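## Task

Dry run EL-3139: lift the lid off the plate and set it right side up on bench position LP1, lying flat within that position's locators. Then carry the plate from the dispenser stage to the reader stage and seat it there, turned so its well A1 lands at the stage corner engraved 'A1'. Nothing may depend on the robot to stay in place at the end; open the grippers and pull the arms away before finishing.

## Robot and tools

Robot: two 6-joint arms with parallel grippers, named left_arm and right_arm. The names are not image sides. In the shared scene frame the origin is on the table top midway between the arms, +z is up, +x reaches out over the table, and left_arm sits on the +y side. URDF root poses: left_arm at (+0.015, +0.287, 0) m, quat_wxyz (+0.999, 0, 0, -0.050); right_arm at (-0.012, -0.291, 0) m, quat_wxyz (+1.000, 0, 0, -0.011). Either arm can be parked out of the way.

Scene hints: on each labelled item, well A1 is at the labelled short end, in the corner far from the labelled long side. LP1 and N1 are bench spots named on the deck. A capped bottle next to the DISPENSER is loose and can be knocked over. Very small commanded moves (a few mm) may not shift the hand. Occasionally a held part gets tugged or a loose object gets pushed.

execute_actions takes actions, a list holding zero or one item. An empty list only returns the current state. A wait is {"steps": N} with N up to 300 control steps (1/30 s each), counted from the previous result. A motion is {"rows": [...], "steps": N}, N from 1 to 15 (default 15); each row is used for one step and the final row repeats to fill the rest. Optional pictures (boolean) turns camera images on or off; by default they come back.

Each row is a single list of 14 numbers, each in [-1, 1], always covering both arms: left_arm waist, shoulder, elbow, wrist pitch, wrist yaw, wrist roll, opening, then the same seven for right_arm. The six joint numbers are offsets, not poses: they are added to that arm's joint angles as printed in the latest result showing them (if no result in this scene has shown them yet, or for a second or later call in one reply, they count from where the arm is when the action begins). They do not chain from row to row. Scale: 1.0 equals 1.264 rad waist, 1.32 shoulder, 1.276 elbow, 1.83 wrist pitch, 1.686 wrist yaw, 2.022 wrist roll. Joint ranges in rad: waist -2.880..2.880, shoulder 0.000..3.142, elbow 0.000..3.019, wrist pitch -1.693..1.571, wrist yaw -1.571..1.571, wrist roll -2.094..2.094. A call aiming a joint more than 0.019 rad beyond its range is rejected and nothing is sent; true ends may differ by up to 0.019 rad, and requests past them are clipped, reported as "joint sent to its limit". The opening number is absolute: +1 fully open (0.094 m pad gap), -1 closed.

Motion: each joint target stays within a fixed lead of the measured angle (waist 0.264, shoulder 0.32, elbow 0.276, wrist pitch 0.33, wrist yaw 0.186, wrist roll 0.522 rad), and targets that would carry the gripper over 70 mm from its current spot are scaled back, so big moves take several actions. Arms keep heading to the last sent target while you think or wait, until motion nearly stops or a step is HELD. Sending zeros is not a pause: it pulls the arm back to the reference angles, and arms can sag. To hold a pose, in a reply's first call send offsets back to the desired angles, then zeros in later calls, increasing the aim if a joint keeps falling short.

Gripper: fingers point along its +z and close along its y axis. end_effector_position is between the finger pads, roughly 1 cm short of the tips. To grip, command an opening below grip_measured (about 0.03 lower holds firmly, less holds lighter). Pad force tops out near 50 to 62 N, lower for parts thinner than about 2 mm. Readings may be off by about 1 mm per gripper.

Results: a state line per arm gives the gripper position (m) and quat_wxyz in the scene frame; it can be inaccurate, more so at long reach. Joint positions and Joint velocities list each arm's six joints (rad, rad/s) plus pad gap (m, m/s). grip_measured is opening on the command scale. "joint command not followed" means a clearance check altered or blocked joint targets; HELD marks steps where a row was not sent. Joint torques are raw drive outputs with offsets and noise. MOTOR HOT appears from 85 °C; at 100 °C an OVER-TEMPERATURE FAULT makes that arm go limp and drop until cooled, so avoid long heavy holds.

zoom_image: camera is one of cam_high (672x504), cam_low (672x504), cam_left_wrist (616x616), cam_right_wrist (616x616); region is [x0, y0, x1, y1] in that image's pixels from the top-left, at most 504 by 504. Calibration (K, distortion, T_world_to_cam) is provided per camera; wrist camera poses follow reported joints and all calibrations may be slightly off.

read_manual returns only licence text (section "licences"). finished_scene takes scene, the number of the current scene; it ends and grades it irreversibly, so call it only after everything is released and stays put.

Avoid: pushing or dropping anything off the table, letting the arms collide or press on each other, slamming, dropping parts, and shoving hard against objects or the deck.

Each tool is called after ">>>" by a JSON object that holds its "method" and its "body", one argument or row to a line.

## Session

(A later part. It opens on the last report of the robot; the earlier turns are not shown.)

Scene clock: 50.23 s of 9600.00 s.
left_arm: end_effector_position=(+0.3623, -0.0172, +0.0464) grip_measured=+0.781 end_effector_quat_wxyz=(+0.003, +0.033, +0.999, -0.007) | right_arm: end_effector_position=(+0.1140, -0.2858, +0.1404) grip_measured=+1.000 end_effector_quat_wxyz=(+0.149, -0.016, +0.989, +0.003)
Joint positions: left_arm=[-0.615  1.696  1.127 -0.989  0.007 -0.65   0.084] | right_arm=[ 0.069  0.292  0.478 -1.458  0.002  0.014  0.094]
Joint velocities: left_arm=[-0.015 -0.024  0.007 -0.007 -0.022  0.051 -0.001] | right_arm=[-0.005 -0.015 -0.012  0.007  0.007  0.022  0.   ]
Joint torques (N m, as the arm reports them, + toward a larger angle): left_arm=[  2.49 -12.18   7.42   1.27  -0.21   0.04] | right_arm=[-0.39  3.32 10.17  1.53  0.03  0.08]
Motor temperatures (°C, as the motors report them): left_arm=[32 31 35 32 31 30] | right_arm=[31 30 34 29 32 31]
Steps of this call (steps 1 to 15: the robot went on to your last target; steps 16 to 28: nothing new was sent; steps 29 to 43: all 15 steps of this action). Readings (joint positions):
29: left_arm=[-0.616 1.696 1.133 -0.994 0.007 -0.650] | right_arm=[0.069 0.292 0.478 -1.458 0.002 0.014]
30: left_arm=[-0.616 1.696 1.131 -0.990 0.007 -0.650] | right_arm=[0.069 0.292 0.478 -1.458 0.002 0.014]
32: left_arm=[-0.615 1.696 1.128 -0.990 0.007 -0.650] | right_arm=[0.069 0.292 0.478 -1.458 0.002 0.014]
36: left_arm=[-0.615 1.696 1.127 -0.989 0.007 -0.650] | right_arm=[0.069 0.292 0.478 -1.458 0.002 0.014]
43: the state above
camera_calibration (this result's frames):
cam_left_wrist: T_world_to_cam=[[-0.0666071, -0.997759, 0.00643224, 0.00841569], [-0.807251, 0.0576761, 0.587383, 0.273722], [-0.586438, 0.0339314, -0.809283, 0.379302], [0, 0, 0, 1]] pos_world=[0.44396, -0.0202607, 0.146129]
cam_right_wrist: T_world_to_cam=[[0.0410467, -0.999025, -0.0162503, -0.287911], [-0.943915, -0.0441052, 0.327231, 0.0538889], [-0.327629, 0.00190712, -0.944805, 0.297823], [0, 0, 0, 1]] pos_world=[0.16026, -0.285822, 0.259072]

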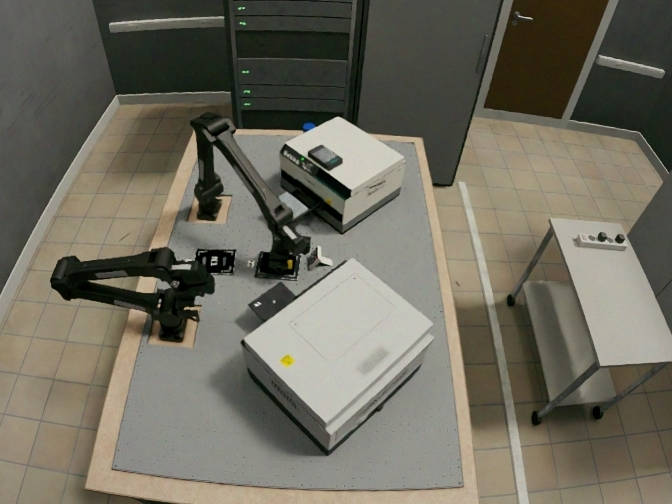

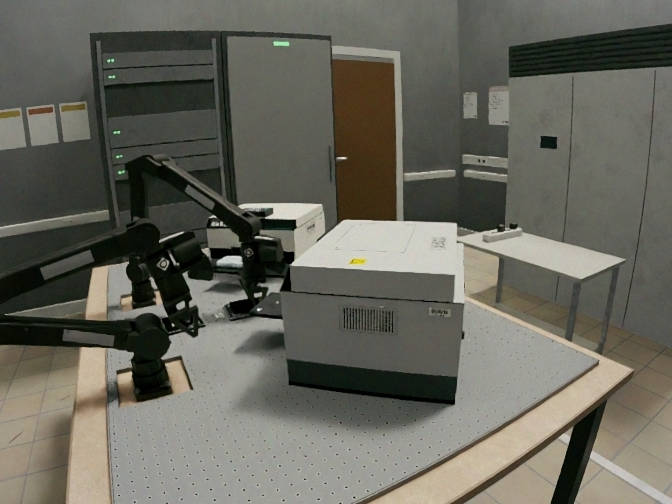

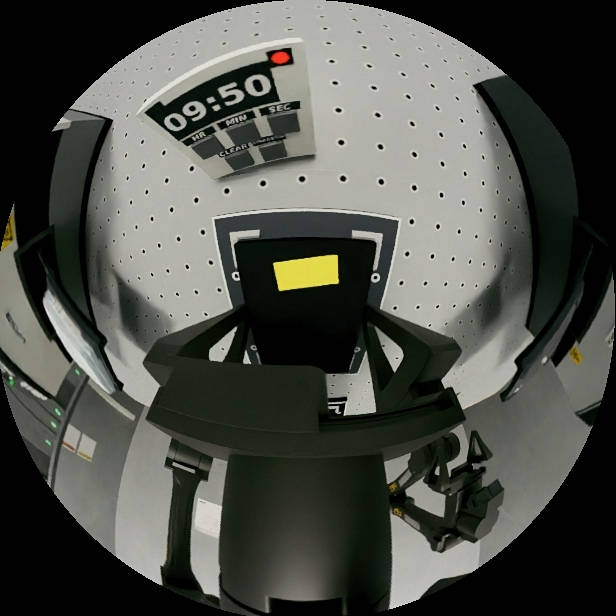

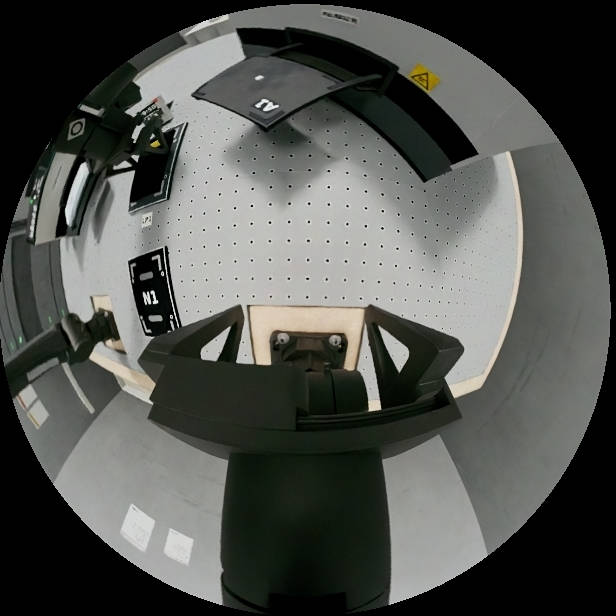

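>>> {"method": "execute_actions", "body": {
  "actions": [
    {"rows":[[0,0,0,0,0,0,0.8,0,0,0,0,0,0,1],[0,0,0,0,0,0,0.85,0,0,0,0,0,0,1],[0,0,0,0,0,0,1,0,0,0,0,0,0,1]],"steps":8}
  ],
  "pictures": false
}}

>>> {"method": "execute_actions", "body": {
  "actions": [
    {"rows":[[0,-0.02,0.04,-0.02,0,0,1,0,0,0,0,0,0,1],[0,-0.04,0.05,-0.04,0,0,1,0,0,0,0,0,0,1],[0,-0.06,0.06,-0.06,0,0,1,0,0,0,0,0,0,1],[0,-0.08,0.07,-0.08,0,0,1,0,0,0,0,0,0,1],[0,-0.11,0.08,-0.11,0,0,1,0,0,0,0,0,0,1],[0,-0.14,0.09,-0.14,0,0,1,0,0,0,0,0,0,1],[0,-0.17,0.1,-0.17,0,0,1,0,0,0,0,0,0,1],[0,-0.2,0.11,-0.2,0,0,1,0,0,0,0,0,0,1]]}
  ],
  "pictures": false
}}

>>> {"method": "execute_actions", "body": {
  "actions": [
    {"steps":12}
  ]
}}

>>> {"method": "zoom_image", "body": {
  "camera": "cam_left_wrist",
  "region": [60, 130, 420, 380]
}}

>>> {"method": "zoom_image", "body": {
  "camera": "cam_high",
  "region": [240, 220, 330, 300]
}}

Scene clock: 52.83 s of 9600.00 s.
left_arm: end_effector_position=(+0.3623, -0.0172, +0.0464) grip_measured=+1.000 end_effector_quat_wxyz=(+0.003, +0.033, +0.999, -0.007) | right_arm: end_effector_position=(+0.1140, -0.2858, +0.1404) grip_measured=+1.000 end_effector_quat_wxyz=(+0.149, -0.016, +0.989, +0.003)
Joint positions: left_arm=[-0.615  1.696  1.127 -0.989  0.007 -0.649  0.094] | right_arm=[ 0.069  0.292  0.478 -1.458  0.002  0.014  0.094]
Joint velocities: left_arm=[-0.005 -0.015 -0.002 -0.007 -0.037 -0.051  0.   ] | right_arm=[-0.015 -0.005  0.002 -0.012 -0.051 -0.022  0.   ]
Joint torques (N m, as the arm reports them, + toward a larger angle): left_arm=[  2.32 -14.11   8.06   0.36  -0.27   0.02] | right_arm=[-0.4   3.32 10.17  1.54  0.03  0.08]
Motor temperatures (°C, as the motors report them): left_arm=[32 31 35 32 31 30] | right_arm=[31 30 34 29 32 31]
Steps of this call (steps 1 to 15: the robot went on to your last target; steps 16 to 70: nothing new was sent; steps 71 to 78: all 8 steps of this action). Readings (joint positions):
71: left_arm=[-0.615 1.696 1.127 -0.989 0.007 -0.649] | right_arm=[0.069 0.292 0.478 -1.458 0.002 0.014]
72: left_arm=[-0.615 1.696 1.127 -0.989 0.007 -0.649] | right_arm=[0.069 0.292 0.478 -1.458 0.002 0.014]
74: left_arm=[-0.615 1.696 1.127 -0.989 0.007 -0.649] | right_arm=[0.069 0.292 0.478 -1.458 0.002 0.014]
78: the state above

Scene clock: 53.33 s of 9600.00 s.
left_arm: end_effector_position=(+0.3268, +0.0132, +0.1835) grip_measured=+1.000 end_effector_quat_wxyz=(+0.002, +0.033, +0.999, -0.008) | right_arm: end_effector_position=(+0.1140, -0.2858, +0.1404) grip_measured=+1.000 end_effector_quat_wxyz=(+0.149, -0.016, +0.989, +0.003)
Joint positions: left_arm=[-0.615  1.439  1.213 -1.332  0.009 -0.65   0.094] | right_arm=[ 0.069  0.292  0.478 -1.458  0.002  0.014  0.094]
Joint velocities: left_arm=[-0.015 -0.454  0.32  -0.159 -0.066 -0.022  0.   ] | right_arm=[-0.015 -0.005  0.002  0.002  0.022 -0.081  0.   ]
Joint torques (N m, as the arm reports them, + toward a larger angle): left_arm=[ 1.72 -9.41 12.07 -0.18 -0.29 -0.01] | right_arm=[-0.4   3.33 10.17  1.54  0.03  0.08]
Motor temperatures (°C, as the motors report them): left_arm=[32 31 35 32 31 30] | right_arm=[31 30 34 29 32 31]
Steps of this call (steps 1 to 15: all 15 steps of this action). Readings (joint positions):
1: left_arm=[-0.615 1.696 1.128 -0.992 0.007 -0.649] | right_arm=[0.069 0.292 0.478 -1.458 0.002 0.014]
2: left_arm=[-0.615 1.694 1.130 -1.005 0.007 -0.649] | right_arm=[0.069 0.292 0.478 -1.458 0.002 0.014]
4: left_arm=[-0.615 1.683 1.137 -1.054 0.009 -0.650] | right_arm=[0.069 0.292 0.478 -1.458 0.002 0.014]
8: left_arm=[-0.615 1.609 1.157 -1.173 0.010 -0.650] | right_arm=[0.069 0.292 0.478 -1.458 0.002 0.014]
15: the state above

Scene clock: 53.73 s of 9600.00 s.
left_arm: end_effector_position=(+0.3300, +0.0105, +0.2014) grip_measured=+1.000 end_effector_quat_wxyz=(+0.017, +0.033, +0.999, -0.020) | right_arm: end_effector_position=(+0.1140, -0.2858, +0.1404) grip_measured=+1.000 end_effector_quat_wxyz=(+0.149, -0.016, +0.989, +0.003)
Joint positions: left_arm=[-0.615  1.416  1.237 -1.34   0.009 -0.65   0.094] | right_arm=[ 0.069  0.292  0.478 -1.458  0.002  0.014  0.094]
Joint velocities: left_arm=[-0.015 -0.005  0.007 -0.012 -0.007 -0.051  0.   ] | right_arm=[-0.015 -0.024  0.002  0.012  0.081 -0.037  0.   ]
Joint torques (N m, as the arm reports them, + toward a larger angle): left_arm=[  1.98 -10.53  12.21  -0.24  -0.33   0.1 ] | right_arm=[-0.39  3.32 10.17  1.54  0.03  0.08]
Motor temperatures (°C, as the motors report them): left_arm=[32 31 35 32 31 30] | right_arm=[31 30 34 29 32 31]
Steps of this call (steps 1 to 12: the robot went on to your last target). Readings (joint positions):
1: left_arm=[-0.615 1.426 1.223 -1.336 0.009 -0.650] | right_arm=[0.069 0.292 0.478 -1.458 0.002 0.014]
2: left_arm=[-0.615 1.418 1.231 -1.337 0.009 -0.650] | right_arm=[0.069 0.292 0.478 -1.458 0.002 0.014]
4: left_arm=[-0.615 1.413 1.237 -1.338 0.009 -0.650] | right_arm=[0.069 0.292 0.478 -1.458 0.002 0.014]
8: left_arm=[-0.615 1.416 1.237 -1.340 0.009 -0.650] | right_arm=[0.069 0.292 0.478 -1.458 0.002 0.014]
12: the state above
camera_calibration (this result's frames):
cam_left_wrist: T_world_to_cam=[[-0.0671668, -0.997275, 0.0305098, 0.0281941], [-0.822779, 0.0726598, 0.563697, 0.16468], [-0.564378, 0.0127589, -0.825418, 0.481017], [0, 0, 0, 1]] pos_world=[0.408865, 0.0100144, 0.30335]
cam_right_wrist: T_world_to_cam=[[0.0410467, -0.999025, -0.0162503, -0.287911], [-0.943915, -0.0441052, 0.327231, 0.0538889], [-0.327629, 0.00190712, -0.944805, 0.297823], [0, 0, 0, 1]] pos_world=[0.16026, -0.285822, 0.259072]

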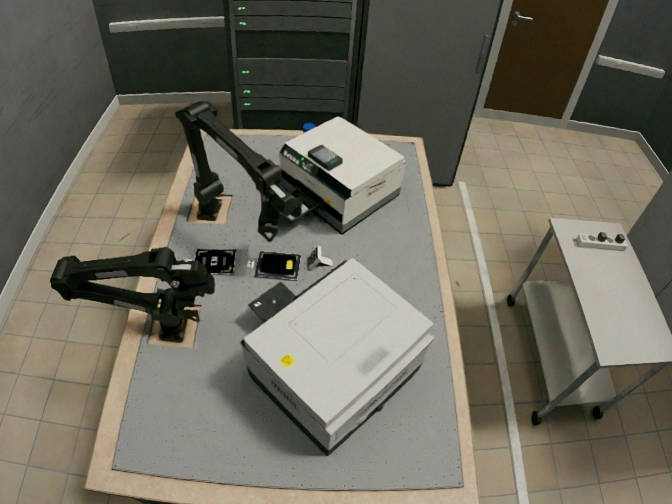

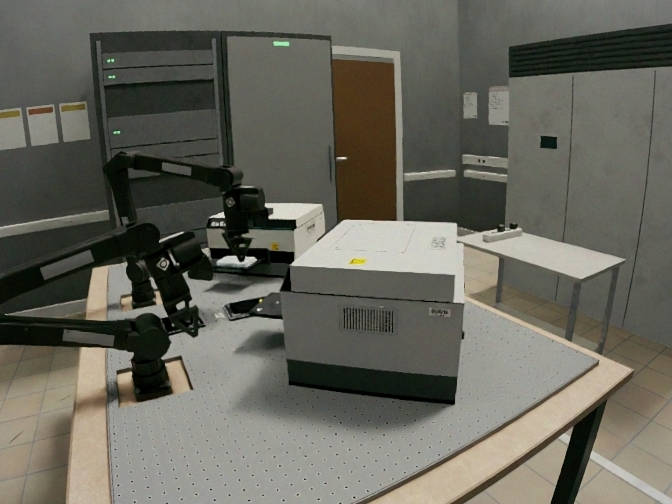

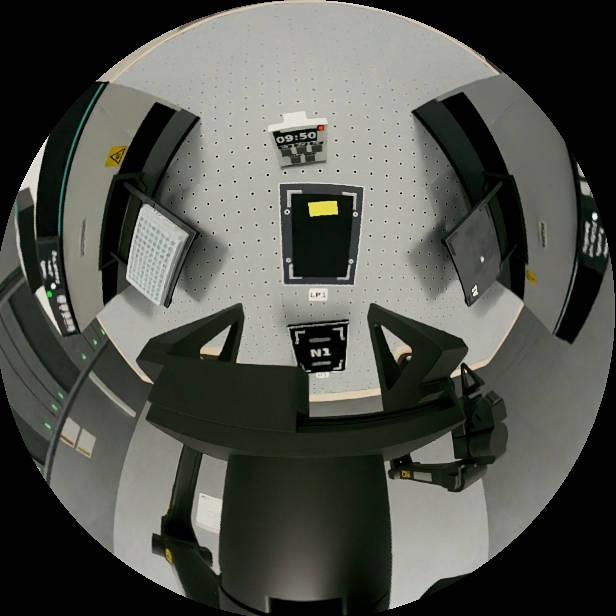

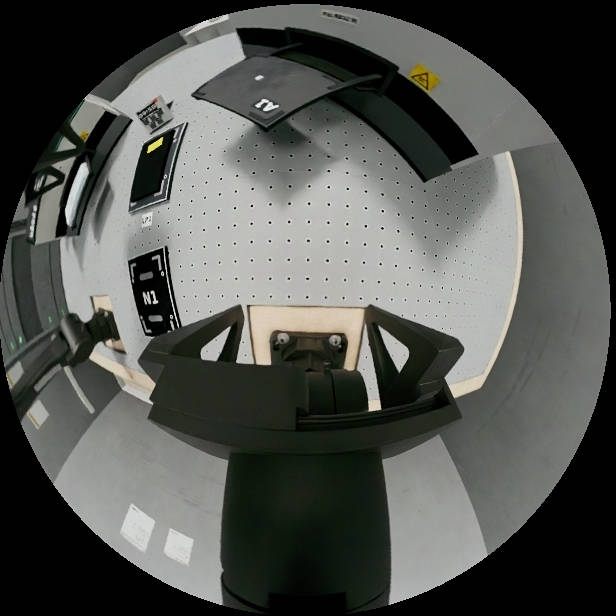

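Region (60, 130, 420, 380) of cam_left_wrist's 616x616 image, scaled by 1.400, with more detail than that image has; it fills the top 350 rows of this view, and the rest is white.

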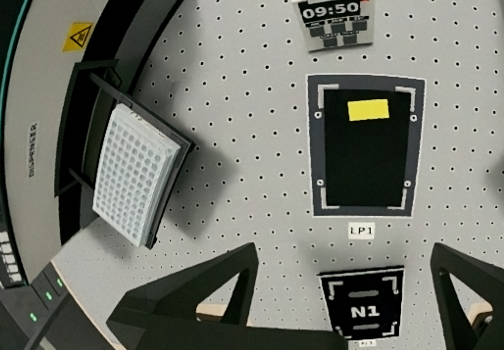

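Region (240, 220, 330, 300) of cam_high's 672x504 image, scaled by 5.600, with more detail than that image has.

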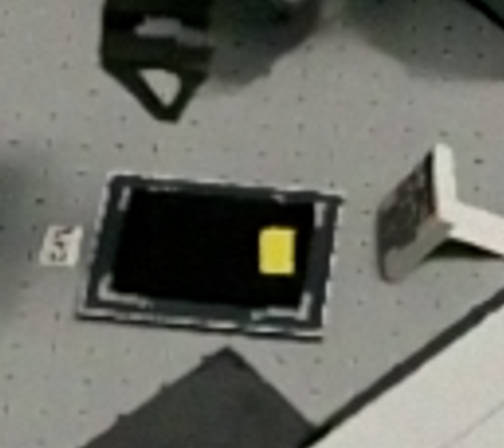

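>>> {"method": "execute_actions", "body": {
  "actions": [
    {"rows":[[0.04,-0.02,-0.02,0,0,0.06,1,0,0,0,0,0,0,1],[0.08,-0.03,-0.04,0,0,0.12,1,0,0,0,0,0,0,1],[0.12,-0.04,-0.06,0.01,0,0.18,1,0,0,0,0,0,0,1],[0.16,-0.04,-0.08,0.015,0,0.24,1,0,0,0,0,0,0,1],[0.2,-0.04,-0.1,0.02,0,0.3,1,0,0,0,0,0,0,1],[0.24,-0.04,-0.107,0.025,0,0.36,1,0,0,0,0,0,0,1],[0.28,-0.04,-0.107,0.025,0,0.42,1,0,0,0,0,0,0,1],[0.31,-0.04,-0.107,0.025,0,0.48,1,0,0,0,0,0,0,1],[0.34,-0.04,-0.107,0.025,0,0.54,1,0,0,0,0,0,0,1],[0.37,-0.04,-0.107,0.025,0,0.6,1,0,0,0,0,0,0,1],[0.39,-0.04,-0.107,0.025,0,0.632,1,0,0,0,0,0,0,1],[0.405,-0.04,-0.107,0.025,0,0.632,1,0,0,0,0,0,0,1],[0.415,-0.04,-0.107,0.025,0,0.632,1,0,0,0,0,0,0,1]]}
  ],
  "pictures": false
}}

>>> {"method": "execute_actions", "body": {
  "actions": [
    {"steps":40}
  ],
  "pictures": false
}}

Scene clock: 56.23 s of 9600.00 s.
left_arm: end_effector_position=(+0.3898, +0.2234, +0.1629) grip_measured=+1.000 end_effector_quat_wxyz=(-0.010, +0.283, +0.959, -0.004) | right_arm: end_effector_position=(+0.1140, -0.2858, +0.1404) grip_measured=+1.000 end_effector_quat_wxyz=(+0.149, -0.016, +0.989, +0.003)
Joint positions: left_arm=[-0.063  1.384  1.102 -1.308  0.005  0.411  0.094] | right_arm=[ 0.069  0.292  0.478 -1.458  0.002  0.014  0.094]
Joint velocities: left_arm=[ 0.249 -0.015 -0.002 -0.007  0.007  1.37   0.   ] | right_arm=[-0.024 -0.015 -0.002  0.002  0.066 -0.051  0.   ]
Joint torques (N m, as the arm reports them, + toward a larger angle): left_arm=[ -1.77 -12.09   9.09   0.8    0.03   0.12] | right_arm=[-0.38  3.32 10.17  1.53  0.03  0.08]
Motor temperatures (°C, as the motors report them): left_arm=[32 31 35 32 31 30] | right_arm=[31 30 34 29 32 31]
Steps of this call (steps 1 to 30: the robot went on to your last target; steps 31 to 60: nothing new was sent; steps 61 to 75: all 15 steps of this action). Readings (joint positions):
61: left_arm=[-0.613 1.416 1.235 -1.340 0.009 -0.634] | right_arm=[0.069 0.292 0.478 -1.458 0.002 0.014]
62: left_arm=[-0.605 1.414 1.228 -1.340 0.010 -0.598] | right_arm=[0.069 0.292 0.478 -1.458 0.002 0.014]
64: left_arm=[-0.559 1.400 1.193 -1.334 0.013 -0.479] | right_arm=[0.069 0.292 0.478 -1.458 0.002 0.014]
68: left_arm=[-0.363 1.384 1.119 -1.320 0.012 -0.167] | right_arm=[0.069 0.292 0.478 -1.458 0.002 0.014]
75: the state above

Scene clock: 57.57 s of 9600.00 s.
left_arm: end_effector_position=(+0.3886, +0.2171, +0.1631) grip_measured=+1.000 end_effector_quat_wxyz=(-0.009, +0.388, +0.921, -0.006) | right_arm: end_effector_position=(+0.1140, -0.2858, +0.1404) grip_measured=+1.000 end_effector_quat_wxyz=(+0.149, -0.016, +0.989, +0.003)
Joint positions: left_arm=[-0.079  1.384  1.102 -1.308  0.007  0.618  0.094] | right_arm=[ 0.069  0.292  0.478 -1.458  0.002  0.014  0.094]
Joint velocities: left_arm=[-0.005 -0.015 -0.002 -0.017  0.007 -0.007  0.   ] | right_arm=[ 0.005 -0.005 -0.007 -0.012 -0.007  0.051  0.   ]
Joint torques (N m, as the arm reports them, + toward a larger angle): left_arm=[  0.92 -11.54   9.19   0.63  -0.03   0.24] | right_arm=[-0.4   3.31 10.17  1.53  0.03  0.08]
Motor temperatures (°C, as the motors report them): left_arm=[32 31 35 32 31 30] | right_arm=[31 30 34 29 32 31]
Steps of this call (steps 1 to 30: the robot went on to your last target; steps 31 to 40: nothing new was sent). Readings (joint positions):
1: left_arm=[-0.060 1.384 1.102 -1.308 0.005 0.452] | right_arm=[0.069 0.292 0.478 -1.458 0.002 0.014]
2: left_arm=[-0.062 1.384 1.102 -1.308 0.006 0.485] | right_arm=[0.069 0.292 0.478 -1.458 0.002 0.014]
4: left_arm=[-0.070 1.384 1.102 -1.308 0.007 0.534] | right_arm=[0.069 0.292 0.478 -1.458 0.002 0.014]
8: left_arm=[-0.079 1.384 1.102 -1.308 0.007 0.584] | right_arm=[0.069 0.292 0.478 -1.458 0.002 0.014]
40: the state above
All arms were judged still, so your last target was given up. Only a new action makes them travel on or press farther. Fingers that are still opening or closing keep moving.

Go to (-.088,1.384,1.034,-1.217), the z≈.138 pose.

>>> {"method": "execute_actions", "body": {
  "actions": [
    {"rows":[[-0.017,0,-0.02,0.02,0,0,1,0,0,0,0,0,0,1],[-0.017,0,-0.04,0.04,0,0,1,0,0,0,0,0,0,1],[-0.017,0,-0.056,0.058,0,0,1,0,0,0,0,0,0,1]]}
  ]
}}

>>> {"method": "zoom_image", "body": {
  "camera": "cam_left_wrist",
  "region": [160, 130, 460, 380]
}}

Scene clock: 60.83 s of 9600.00 s.
left_arm: end_effector_position=(+0.3828, +0.2151, +0.1359) grip_measured=+1.000 end_effector_quat_wxyz=(-0.002, +0.392, +0.920, -0.004) | right_arm: end_effector_position=(+0.1140, -0.2858, +0.1404) grip_measured=+1.000 end_effector_quat_wxyz=(+0.149, -0.016, +0.989, +0.003)
Joint positions: left_arm=[-0.087  1.384  1.027 -1.219  0.007  0.618  0.094] | right_arm=[ 0.069  0.292  0.478 -1.458  0.002  0.014  0.094]
Joint velocities: left_arm=[-0.005  0.005 -0.012 -0.022 -0.007 -0.007  0.   ] | right_arm=[-0.005 -0.005  0.007  0.017 -0.051  0.007  0.   ]
Joint torques (N m, as the arm reports them, + toward a larger angle): left_arm=[  0.96 -10.31   9.41   0.99  -0.13   0.04] | right_arm=[-0.4   3.32 10.17  1.54  0.03  0.08]
Motor temperatures (°C, as the motors report them): left_arm=[32 31 35 32 31 30] | right_arm=[31 30 34 29 32 31]
Steps of this call (steps 1 to 83: nothing new was sent; steps 84 to 98: all 15 steps of this action). Readings (joint positions):
84: left_arm=[-0.080 1.384 1.099 -1.304 0.007 0.618] | right_arm=[0.069 0.292 0.478 -1.458 0.002 0.014]
85: left_arm=[-0.081 1.384 1.093 -1.291 0.007 0.618] | right_arm=[0.069 0.292 0.478 -1.458 0.002 0.014]
87: left_arm=[-0.084 1.384 1.064 -1.246 0.007 0.618] | right_arm=[0.069 0.292 0.478 -1.458 0.002 0.014]
91: left_arm=[-0.087 1.384 1.027 -1.225 0.007 0.618] | right_arm=[0.069 0.292 0.478 -1.458 0.002 0.014]
98: the state above
camera_calibration (this result's frames):
cam_left_wrist: T_world_to_cam=[[-0.72224, -0.691641, 0.00141361, 0.426726], [-0.55657, 0.582404, 0.592482, 0.0147133], [-0.410608, 0.427127, -0.805583, 0.303488], [0, 0, 0, 1]] pos_world=[0.441002, 0.156944, 0.235164]
cam_right_wrist: T_world_to_cam=[[0.0410467, -0.999025, -0.0162503, -0.287911], [-0.943915, -0.0441052, 0.327231, 0.0538889], [-0.327629, 0.00190712, -0.944805, 0.297823], [0, 0, 0, 1]] pos_world=[0.16026, -0.285822, 0.259072]

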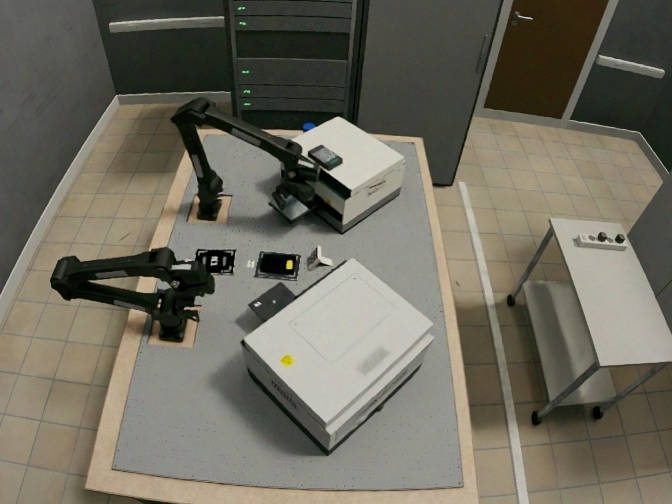

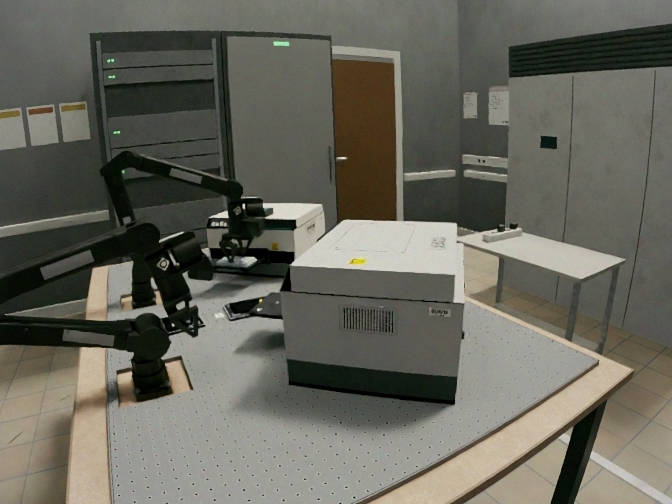

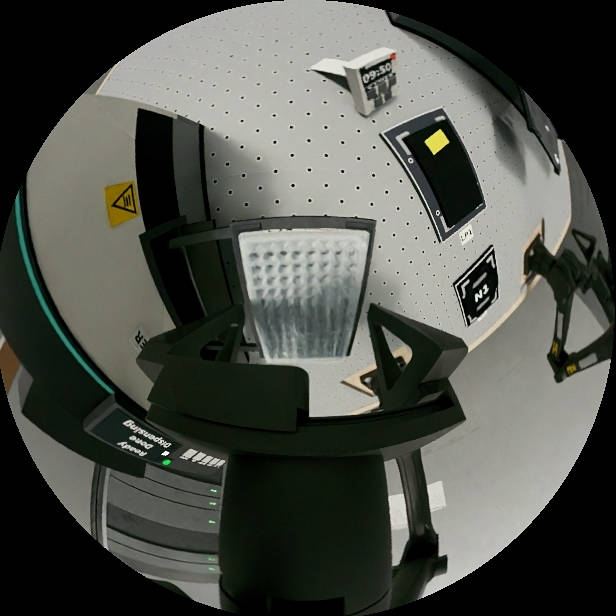

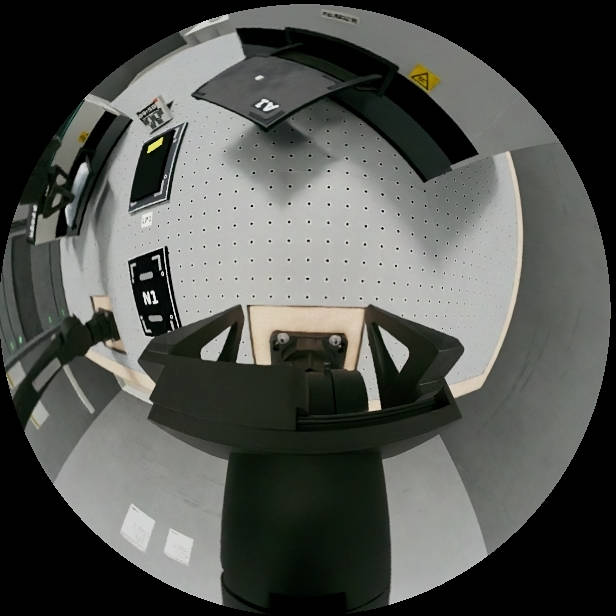

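Region (160, 130, 460, 380) of cam_left_wrist's 616x616 image, scaled by 1.680, with more detail than that image has.

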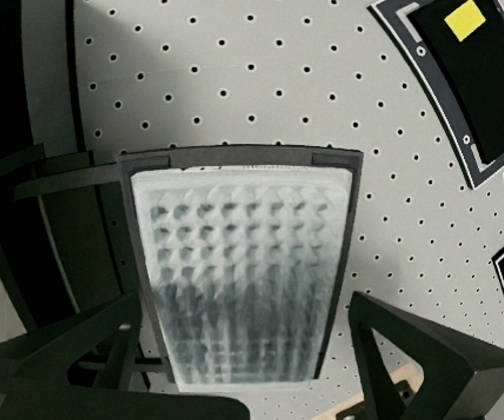

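>>> {"method": "execute_actions", "body": {
  "actions": [
    {"rows":[[0,0.027,-0.009,0.026,0,0,1,0,0,0,0,0,0,1]]}
  ],
  "pictures": false
}}

Scene clock: 62.30 s of 9600.00 s.
left_arm: end_effector_position=(+0.3874, +0.2142, +0.1256) grip_measured=+1.000 end_effector_quat_wxyz=(-0.001, +0.392, +0.920, -0.004) | right_arm: end_effector_position=(+0.1140, -0.2858, +0.1404) grip_measured=+1.000 end_effector_quat_wxyz=(+0.149, -0.016, +0.989, +0.003)
Joint positions: left_arm=[-0.087  1.405  1.019 -1.188  0.007  0.618  0.094] | right_arm=[ 0.069  0.292  0.478 -1.458  0.002  0.014  0.094]
Joint velocities: left_arm=[-0.005 -0.024 -0.002  0.007  0.022  0.081  0.   ] | right_arm=[-0.005 -0.005  0.017 -0.002  0.022 -0.007  0.   ]
Joint torques (N m, as the arm reports them, + toward a larger angle): left_arm=[ 1.7  -8.98  8.33  0.88 -0.14  0.04] | right_arm=[-0.37  3.3  10.18  1.54  0.03  0.08]
Motor temperatures (°C, as the motors report them): left_arm=[32 31 35 32 31 30] | right_arm=[31 30 34 29 32 31]
Steps of this call (steps 1 to 15: the robot went on to your last target; steps 16 to 29: nothing new was sent; steps 30 to 44: all 15 steps of this action). Readings (joint positions):
30: left_arm=[-0.087 1.385 1.026 -1.214 0.007 0.618] | right_arm=[0.069 0.292 0.478 -1.458 0.002 0.014]
31: left_arm=[-0.087 1.386 1.025 -1.205 0.007 0.618] | right_arm=[0.069 0.292 0.478 -1.458 0.002 0.014]
33: left_arm=[-0.087 1.393 1.024 -1.193 0.007 0.618] | right_arm=[0.069 0.292 0.478 -1.458 0.002 0.014]
37: left_arm=[-0.087 1.405 1.020 -1.188 0.007 0.618] | right_arm=[0.069 0.292 0.478 -1.458 0.002 0.014]
44: the state above

>>> {"method": "execute_actions", "body": {
  "actions": [
    {"rows":[[0,0,0,0,0,0,0.88,0,0,0,0,0,0,1],[0,0,0,0,0,0,0.85,0,0,0,0,0,0,1],[0,0,0,0,0,0,0.82,0,0,0,0,0,0,1],[0,0,0,0,0,0,0.8,0,0,0,0,0,0,1],[0,0,0,0,0,0,0.78,0,0,0,0,0,0,1],[0,0,0,0,0,0,0.76,0,0,0,0,0,0,1],[0,0,0,0,0,0,0.74,0,0,0,0,0,0,1],[0,0,0,0,0,0,0.72,0,0,0,0,0,0,1],[0,0,0,0,0,0,0.7,0,0,0,0,0,0,1]]}
  ]
}}

>>> {"method": "zoom_image", "body": {
  "camera": "cam_low",
  "region": [195, 220, 285, 290]
}}

Scene clock: 63.77 s of 9600.00 s.
left_arm: end_effector_position=(+0.3874, +0.2139, +0.1256) grip_measured=+0.715 end_effector_quat_wxyz=(-0.000, +0.392, +0.920, -0.005) | right_arm: end_effector_position=(+0.1140, -0.2858, +0.1404) grip_measured=+1.000 end_effector_quat_wxyz=(+0.149, -0.016, +0.989, +0.003)
Joint positions: left_arm=[-0.087  1.405  1.019 -1.188  0.009  0.618  0.081] | right_arm=[ 0.069  0.292  0.478 -1.458  0.002  0.014  0.094]
Joint velocities: left_arm=[ 0.005  0.005 -0.002 -0.012 -0.007 -0.007  0.001] | right_arm=[-0.015  0.005 -0.017  0.002  0.007 -0.022  0.   ]
Joint torques (N m, as the arm reports them, + toward a larger angle): left_arm=[ 1.73 -9.86  8.76 -0.1  -0.13  0.02] | right_arm=[-0.41  3.3  10.18  1.53  0.03  0.08]
Motor temperatures (°C, as the motors report them): left_arm=[32 31 35 32 31 30] | right_arm=[31 30 34 29 32 31]
Steps of this call (steps 1 to 15: the robot went on to your last target; steps 16 to 29: nothing new was sent; steps 30 to 44: all 15 steps of this action). Readings (joint positions):
30: left_arm=[-0.087 1.405 1.019 -1.188 0.007 0.618] | right_arm=[0.069 0.292 0.478 -1.458 0.002 0.014]
31: left_arm=[-0.087 1.405 1.019 -1.188 0.007 0.618] | right_arm=[0.069 0.292 0.478 -1.458 0.002 0.014]
33: left_arm=[-0.087 1.405 1.019 -1.188 0.007 0.618] | right_arm=[0.069 0.292 0.478 -1.458 0.002 0.014]
37: left_arm=[-0.087 1.405 1.019 -1.188 0.008 0.618] | right_arm=[0.069 0.292 0.478 -1.458 0.002 0.014]
44: the state above
camera_calibration (this result's frames):
cam_left_wrist: T_world_to_cam=[[-0.722238, -0.691643, 0.00163774, 0.429209], [-0.557694, 0.583761, 0.590086, 0.0245551], [-0.409085, 0.425269, -0.807339, 0.297606], [0, 0, 0, 1]] pos_world=[0.445431, 0.155963, 0.225077]
cam_right_wrist: T_world_to_cam=[[0.0410467, -0.999025, -0.0162503, -0.287911], [-0.943915, -0.0441052, 0.327231, 0.0538889], [-0.327629, 0.00190712, -0.944805, 0.297823], [0, 0, 0, 1]] pos_world=[0.16026, -0.285822, 0.259072]

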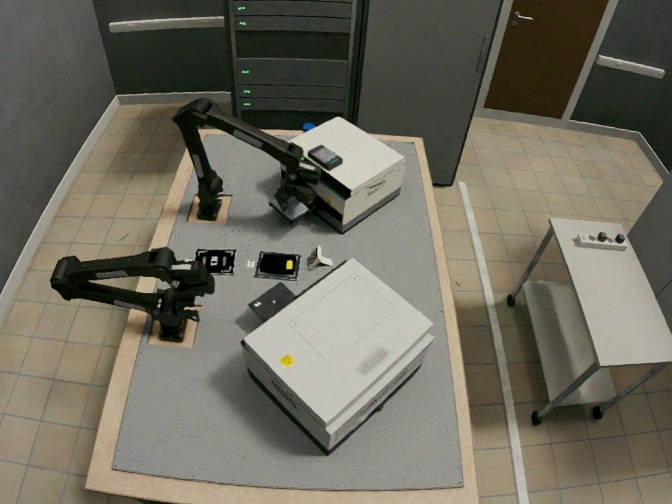

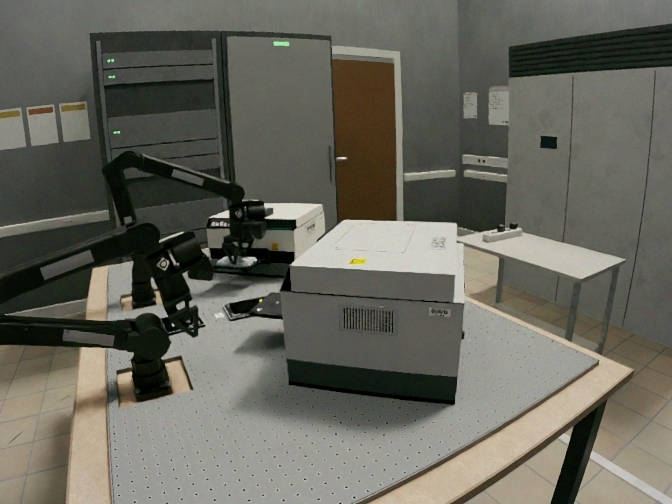

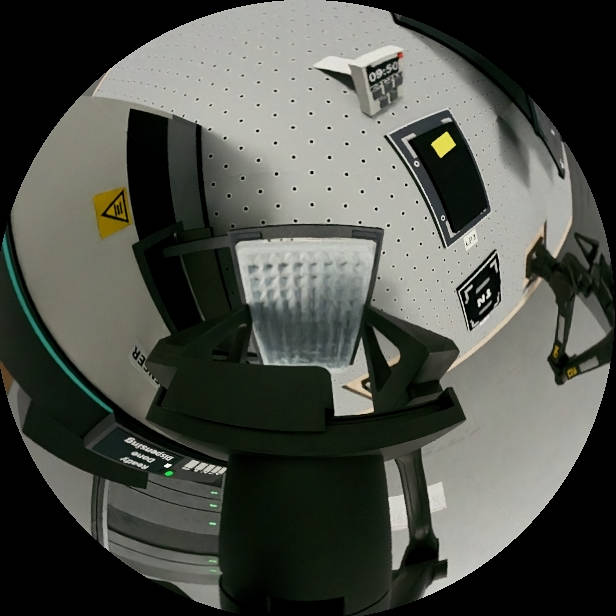

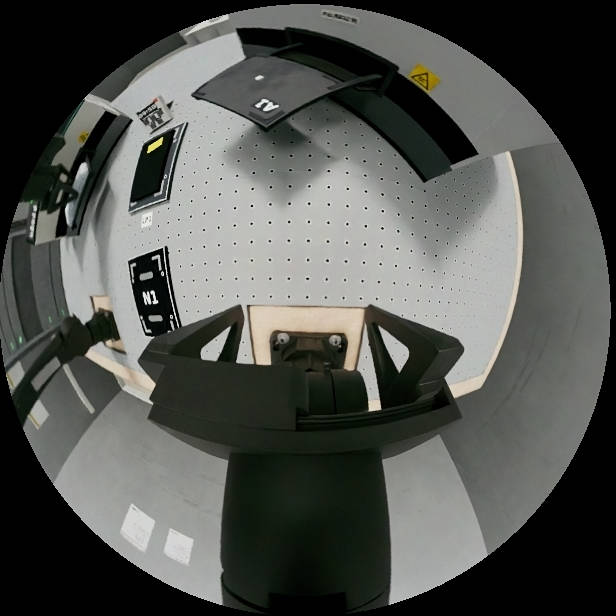

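Region (195, 220, 285, 290) of cam_low's 672x504 image, scaled by 5.600, with more detail than that image has.

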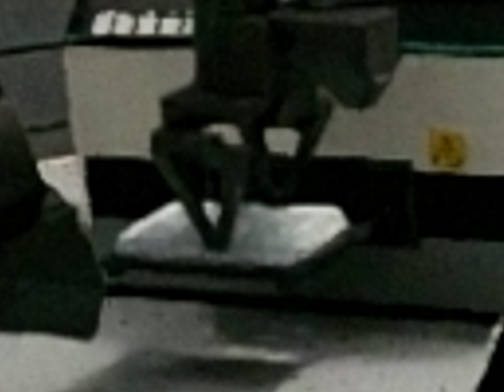

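>>> {"method": "execute_actions", "body": {
  "actions": [
    {"rows":[[0,0,0,0,0,0,0.68,0,0,0,0,0,0,1],[0,0,0,0,0,0,0.68,0,0,0,0,0,0,1],[0,-0.008,0.035,-0.01,0,0,0.68,0,0,0,0,0,0,1],[0,-0.012,0.044,-0.017,0,0,0.68,0,0,0,0,0,0,1],[0,-0.016,0.053,-0.025,0,0,0.68,0,0,0,0,0,0,1],[0,-0.02,0.062,-0.034,0,0,0.68,0,0,0,0,0,0,1],[0,-0.024,0.071,-0.043,0,0,0.68,0,0,0,0,0,0,1],[0,-0.027,0.08,-0.052,0,0,0.68,0,0,0,0,0,0,1],[0,-0.03,0.09,-0.061,0,0,0.68,0,0,0,0,0,0,1],[0,-0.033,0.1,-0.07,0,0,0.68,0,0,0,0,0,0,1],[0,-0.036,0.11,-0.079,0,0,0.68,0,0,0,0,0,0,1],[0,-0.039,0.12,-0.088,0,0,0.68,0,0,0,0,0,0,1],[0,-0.042,0.13,-0.097,0,0,0.68,0,0,0,0,0,0,1]]}
  ],
  "pictures": false
}}

>>> {"method": "execute_actions", "body": {
  "actions": [
    {"steps":10}
  ],
  "pictures": false
}}

>>> {"method": "execute_actions", "body": {
  "actions": [
    {"rows":[[-0.03,0,0.03,0,0,0.01,0.68,0,0,0,0,0,0,1],[-0.06,0,0.03,0,0,0.02,0.68,0,0,0,0,0,0,1],[-0.1,0,0.03,0,0,0.04,0.68,0,0,0,0,0,0,1],[-0.15,0,0.03,0,0,0.07,0.68,0,0,0,0,0,0,1],[-0.2,0,0.03,0,0,0.1,0.68,0,0,0,0,0,0,1],[-0.25,0,0.03,0,0,0.13,0.68,0,0,0,0,0,0,1],[-0.3,0,0.03,0,0,0.16,0.68,0,0,0,0,0,0,1],[-0.35,0,0.03,0,0,0.19,0.68,0,0,0,0,0,0,1],[-0.4,0,0.03,0,0,0.22,0.68,0,0,0,0,0,0,1],[-0.45,0,0.03,0,0,0.25,0.68,0,0,0,0,0,0,1],[-0.5,0,0.03,0,0,0.28,0.68,0,0,0,0,0,0,1],[-0.54,0,0.03,0,0,0.31,0.68,0,0,0,0,0,0,1],[-0.575,0,0.03,0,0,0.335,0.68,0,0,0,0,0,0,1],[-0.6,0,0.03,0,0,0.355,0.68,0,0,0,0,0,0,1],[-0.615,0,0.03,0,0,0.365,0.68,0,0,0,0,0,0,1]]}
  ],
  "pictures": false
}}

>>> {"method": "execute_actions", "body": {
  "actions": [
    {"steps":30}
  ]
}}

Scene clock: 67.77 s of 9600.00 s.
left_arm: end_effector_position=(+0.3870, +0.2137, +0.1715) grip_measured=+0.701 end_effector_quat_wxyz=(-0.012, +0.392, +0.920, -0.008) | right_arm: end_effector_position=(+0.1140, -0.2858, +0.1404) grip_measured=+1.000 end_effector_quat_wxyz=(+0.149, -0.016, +0.989, +0.003)
Joint positions: left_arm=[-0.087  1.38   1.121 -1.339  0.011  0.618  0.08 ] | right_arm=[ 0.069  0.292  0.478 -1.458  0.002  0.014  0.094]
Joint velocities: left_arm=[-0.015 -0.181  0.276 -0.183  0.051  0.007 -0.   ] | right_arm=[-0.005 -0.005 -0.002  0.012  0.007  0.007  0.   ]
Joint torques (N m, as the arm reports them, + toward a larger angle): left_arm=[  1.43 -12.17  12.95  -0.29  -0.17  -0.02] | right_arm=[-0.37  3.28 10.17  1.54  0.03  0.08]
Motor temperatures (°C, as the motors report them): left_arm=[32 31 35 32 31 30] | right_arm=[31 30 34 29 32 31]
Steps of this call (steps 1 to 15: the robot went on to your last target; steps 16 to 90: nothing new was sent; then 0.50 s passed at rest; steps 91 to 105: all 15 steps of this action). Readings (joint positions):
91: left_arm=[-0.087 1.405 1.019 -1.188 0.010 0.618] | right_arm=[0.069 0.292 0.478 -1.458 0.002 0.014]
92: left_arm=[-0.087 1.405 1.019 -1.188 0.010 0.618] | right_arm=[0.069 0.292 0.478 -1.458 0.002 0.014]
94: left_arm=[-0.087 1.405 1.019 -1.191 0.010 0.618] | right_arm=[0.069 0.292 0.478 -1.458 0.002 0.014]
98: left_arm=[-0.087 1.405 1.042 -1.234 0.011 0.618] | right_arm=[0.069 0.292 0.478 -1.458 0.002 0.014]
105: the state above

Scene clock: 68.10 s of 9600.00 s.
left_arm: end_effector_position=(+0.3890, +0.2133, +0.1850) grip_measured=+0.701 end_effector_quat_wxyz=(+0.000, +0.392, +0.920, -0.005) | right_arm: end_effector_position=(+0.1140, -0.2858, +0.1404) grip_measured=+1.000 end_effector_quat_wxyz=(+0.149, -0.016, +0.989, +0.003)
Joint positions: left_arm=[-0.087  1.36   1.138 -1.35   0.011  0.618  0.08 ] | right_arm=[ 0.069  0.292  0.478 -1.458  0.002  0.014  0.094]
Joint velocities: left_arm=[-0.015 -0.005  0.007  0.017 -0.095 -0.037  0.   ] | right_arm=[ 0.005  0.005 -0.002 -0.012  0.037  0.037  0.   ]
Joint torques (N m, as the arm reports them, + toward a larger angle): left_arm=[  1.8  -11.29  13.48  -0.19  -0.19   0.07] | right_arm=[-0.39  3.3  10.17  1.53  0.03  0.08]
Motor temperatures (°C, as the motors report them): left_arm=[32 31 35 32 31 30] | right_arm=[31 30 34 29 32 31]
Steps of this call (steps 1 to 10: the robot went on to your last target). Readings (joint positions):
1: left_arm=[-0.087 1.374 1.128 -1.343 0.011 0.618] | right_arm=[0.069 0.292 0.478 -1.458 0.002 0.014]
2: left_arm=[-0.087 1.369 1.134 -1.345 0.011 0.618] | right_arm=[0.069 0.292 0.478 -1.458 0.002 0.014]
4: left_arm=[-0.087 1.362 1.138 -1.348 0.011 0.618] | right_arm=[0.069 0.292 0.478 -1.458 0.002 0.014]
8: left_arm=[-0.087 1.360 1.138 -1.350 0.011 0.618] | right_arm=[0.069 0.292 0.478 -1.458 0.002 0.014]
10: the state above

Scene clock: 68.60 s of 9600.00 s.
left_arm: end_effector_position=(+0.2648, -0.0012, +0.1850) grip_measured=+0.701 end_effector_quat_wxyz=(-0.000, +0.824, +0.567, -0.005) | right_arm: end_effector_position=(+0.1140, -0.2858, +0.1404) grip_measured=+1.000 end_effector_quat_wxyz=(+0.149, -0.016, +0.989, +0.003)
Joint positions: left_arm=[-0.75   1.36   1.138 -1.35   0.009  1.085  0.08 ] | right_arm=[ 0.069  0.292  0.478 -1.458  0.002  0.014  0.094]
Joint velocities: left_arm=[-1.841  0.005  0.007 -0.017 -0.066  1.678  0.   ] | right_arm=[-0.005  0.005  0.002 -0.012  0.037 -0.081  0.   ]
Joint torques (N m, as the arm reports them, + toward a larger angle): left_arm=[  1.43 -10.06  12.54   0.24   0.04   0.09] | right_arm=[-0.38  3.31 10.17  1.53  0.04  0.08]
Motor temperatures (°C, as the motors report them): left_arm=[32 31 35 32 31 30] | right_arm=[31 30 34 29 32 31]
Steps of this call (steps 1 to 15: all 15 steps of this action). Readings (joint positions):
1: left_arm=[-0.089 1.360 1.138 -1.350 0.011 0.620] | right_arm=[0.069 0.292 0.478 -1.458 0.002 0.014]
2: left_arm=[-0.094 1.360 1.138 -1.350 0.010 0.623] | right_arm=[0.069 0.292 0.478 -1.458 0.002 0.014]
4: left_arm=[-0.132 1.360 1.138 -1.350 0.007 0.652] | right_arm=[0.069 0.292 0.478 -1.458 0.002 0.014]
8: left_arm=[-0.324 1.360 1.138 -1.350 0.006 0.764] | right_arm=[0.069 0.292 0.478 -1.458 0.002 0.014]
15: the state above

Scene clock: 69.60 s of 9600.00 s.
left_arm: end_effector_position=(+0.2275, -0.0298, +0.1850) grip_measured=+0.702 end_effector_quat_wxyz=(+0.000, +0.916, +0.400, -0.006) | right_arm: end_effector_position=(+0.1140, -0.2858, +0.1404) grip_measured=+1.000 end_effector_quat_wxyz=(+0.149, -0.016, +0.989, +0.003)
Joint positions: left_arm=[-0.873  1.36   1.138 -1.35   0.012  1.346  0.08 ] | right_arm=[ 0.069  0.292  0.478 -1.458  0.002  0.014  0.094]
Joint velocities: left_arm=[ 0.015 -0.005 -0.017 -0.017 -0.022  0.051  0.   ] | right_arm=[-0.015  0.005  0.002 -0.012 -0.007 -0.007  0.   ]
Joint torques (N m, as the arm reports them, + toward a larger angle): left_arm=[ 2.03 -9.96 12.74  0.15 -0.11  0.16] | right_arm=[-0.41  3.32 10.17  1.53  0.03  0.08]
Motor temperatures (°C, as the motors report them): left_arm=[32 31 35 32 31 30] | right_arm=[31 30 34 29 32 31]
Steps of this call (steps 1 to 30: the robot went on to your last target). Readings (joint positions):
1: left_arm=[-0.808 1.360 1.138 -1.350 0.011 1.138] | right_arm=[0.069 0.292 0.478 -1.458 0.002 0.014]
2: left_arm=[-0.855 1.360 1.138 -1.350 0.014 1.181] | right_arm=[0.069 0.292 0.478 -1.458 0.002 0.014]
4: left_arm=[-0.905 1.360 1.138 -1.350 0.017 1.242] | right_arm=[0.069 0.292 0.478 -1.458 0.002 0.014]
8: left_arm=[-0.892 1.360 1.138 -1.350 0.014 1.304] | right_arm=[0.069 0.292 0.478 -1.458 0.002 0.014]
30: the state above
All arms were judged still, so your last target was given up. Only a new action makes them travel on or press farther. Fingers that are still opening or closing keep moving.
camera_calibration (this result's frames):
cam_left_wrist: T_world_to_cam=[[-0.732284, 0.680991, -0.00322099, 0.189129], [0.551704, 0.596018, 0.583426, -0.20819], [0.399228, 0.425457, -0.81216, 0.200802], [0, 0, 0, 1]] pos_world=[0.17319, -0.0901429, 0.285156]
cam_right_wrist: T_world_to_cam=[[0.0410467, -0.999025, -0.0162503, -0.287911], [-0.943915, -0.0441052, 0.327231, 0.0538889], [-0.327629, 0.00190712, -0.944805, 0.297823], [0, 0, 0, 1]] pos_world=[0.16026, -0.285822, 0.259072]

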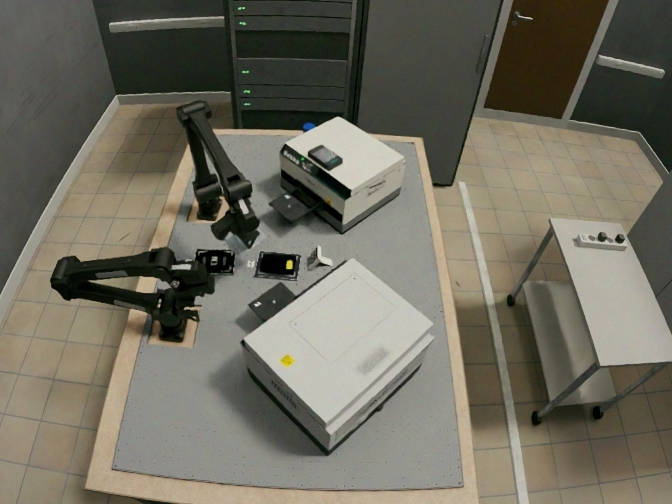

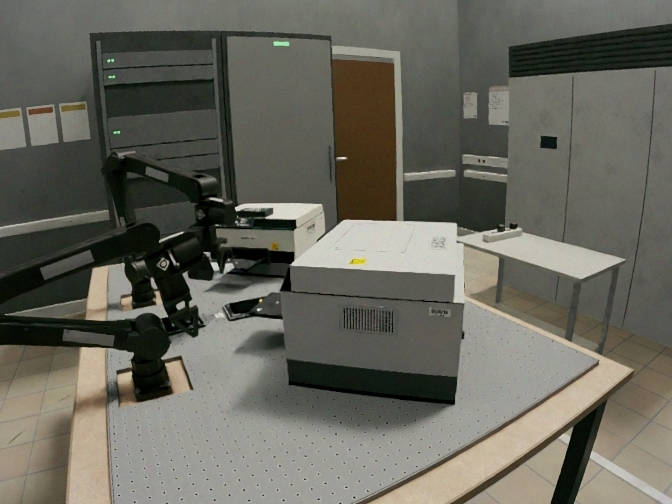

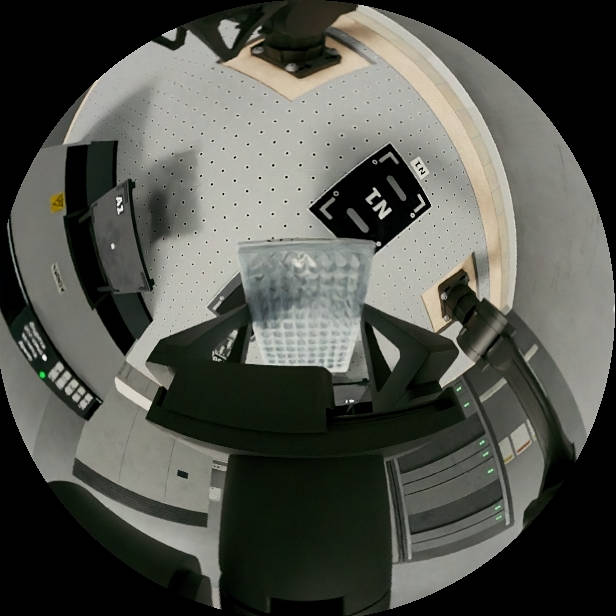

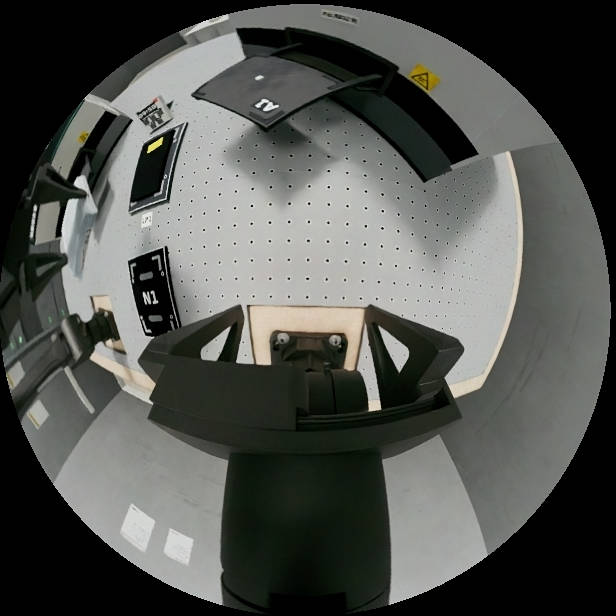

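>>> {"method": "execute_actions", "body": {
  "actions": [
    {"rows":[[0,0.015,0.05,0,0,0,0.68,-0.05,0,0,0,0,0,1],[0,0.03,0.07,-0.005,0,0,0.68,-0.1,0,0,0,0,0,1],[0,0.05,0.095,-0.01,0,0,0.68,-0.15,0,0,0,0,0,1],[0,0.07,0.12,-0.013,0,0,0.68,-0.2,0,0,0,0,0,1],[0,0.09,0.145,-0.017,0,0,0.68,-0.25,0,0,0,0,0,1],[0,0.11,0.17,-0.02,0,0,0.68,-0.3,0,0,0,0,0,1],[0,0.13,0.195,-0.024,0,0,0.68,-0.35,0,0,0,0,0,1],[0,0.15,0.22,-0.028,0,0,0.68,-0.4,0,0,0,0,0,1],[0,0.17,0.245,-0.03,0,0,0.68,-0.45,0,0,0,0,0,1],[0,0.19,0.27,-0.034,0,0,0.68,-0.5,0,0,0,0,0,1],[0,0.21,0.295,-0.038,0,0,0.68,-0.55,0,0,0,0,0,1],[0,0.23,0.32,-0.042,0,0,0.68,-0.6,0,0,0,0,0,1],[0,0.25,0.35,-0.046,0,0,0.68,-0.6,0,0,0,0,0,1],[0,0.27,0.38,-0.05,0,0,0.68,-0.6,0,0,0,0,0,1],[0,0.29,0.41,-0.054,0,0,0.68,-0.6,0,0,0,0,0,1]]}
  ],
  "pictures": false
}}

>>> {"method": "execute_actions", "body": {
  "actions": [
    {"steps":15}
  ],
  "pictures": false
}}

Scene clock: 72.50 s of 9600.00 s.
left_arm: end_effector_position=(+0.3006, -0.1370, +0.2001) grip_measured=+0.701 end_effector_quat_wxyz=(+0.006, +0.917, +0.400, -0.005) | right_arm: end_effector_position=(+0.0824, -0.3747, +0.1404) grip_measured=+1.000 end_effector_quat_wxyz=(+0.140, +0.354, +0.923, -0.052)
Joint positions: left_arm=[-0.873  1.679  1.538 -1.419  0.012  1.346  0.08 ] | right_arm=[-0.695  0.292  0.478 -1.458  0.002  0.014  0.094]
Joint velocities: left_arm=[-0.005  0.825  0.969 -0.286  0.007 -0.051 -0.   ] | right_arm=[-0.435  0.005 -0.007 -0.002  0.066  0.037  0.   ]
Joint torques (N m, as the arm reports them, + toward a larger angle): left_arm=[  1.26 -13.33  14.83  -0.14  -0.05   0.03] | right_arm=[ 2.69  3.3  10.17  1.52  0.05  0.08]
Motor temperatures (°C, as the motors report them): left_arm=[32 31 35 32 31 30] | right_arm=[31 30 34 29 32 31]
Steps of this call (steps 1 to 72: nothing new was sent; steps 73 to 87: all 15 steps of this action). Readings (joint positions):
73: left_arm=[-0.873 1.360 1.138 -1.350 0.012 1.346] | right_arm=[0.065 0.292 0.478 -1.458 0.002 0.014]
74: left_arm=[-0.873 1.362 1.140 -1.351 0.012 1.346] | right_arm=[0.049 0.292 0.478 -1.458 0.001 0.014]
76: left_arm=[-0.873 1.381 1.167 -1.359 0.012 1.346] | right_arm=[-0.037 0.292 0.478 -1.458 0.001 0.014]
80: left_arm=[-0.873 1.482 1.301 -1.378 0.012 1.346] | right_arm=[-0.312 0.292 0.478 -1.458 0.001 0.014]
87: the state above

Scene clock: 73.00 s of 9600.00 s.
left_arm: end_effector_position=(+0.3128, -0.1550, +0.1930) grip_measured=+0.702 end_effector_quat_wxyz=(+0.000, +0.917, +0.400, -0.006) | right_arm: end_effector_position=(+0.0819, -0.3753, +0.1404) grip_measured=+1.000 end_effector_quat_wxyz=(+0.139, +0.357, +0.922, -0.053)
Joint positions: left_arm=[-0.873  1.746  1.608 -1.434  0.012  1.346  0.08 ] | right_arm=[-0.702  0.292  0.478 -1.458  0.002  0.014  0.094]
Joint velocities: left_arm=[-0.005 -0.005 -0.012 -0.002 -0.037  0.022  0.   ] | right_arm=[-0.005 -0.005 -0.012 -0.002 -0.066 -0.066  0.   ]
Joint torques (N m, as the arm reports them, + toward a larger angle): left_arm=[  1.72 -16.35  13.86  -0.48  -0.07   0.01] | right_arm=[ 0.65  3.32 10.17  1.54  0.04  0.08]
Motor temperatures (°C, as the motors report them): left_arm=[32 31 36 32 31 30] | right_arm=[31 30 34 29 32 31]
Steps of this call (steps 1 to 15: the robot went on to your last target). Readings (joint positions):
1: left_arm=[-0.873 1.704 1.569 -1.425 0.012 1.346] | right_arm=[-0.702 0.292 0.478 -1.458 0.002 0.014]
2: left_arm=[-0.873 1.724 1.592 -1.425 0.012 1.346] | right_arm=[-0.702 0.292 0.478 -1.458 0.002 0.014]
4: left_arm=[-0.873 1.744 1.607 -1.425 0.012 1.346] | right_arm=[-0.702 0.292 0.478 -1.458 0.002 0.014]
8: left_arm=[-0.873 1.746 1.608 -1.433 0.012 1.346] | right_arm=[-0.702 0.292 0.478 -1.458 0.002 0.014]
15: the state above


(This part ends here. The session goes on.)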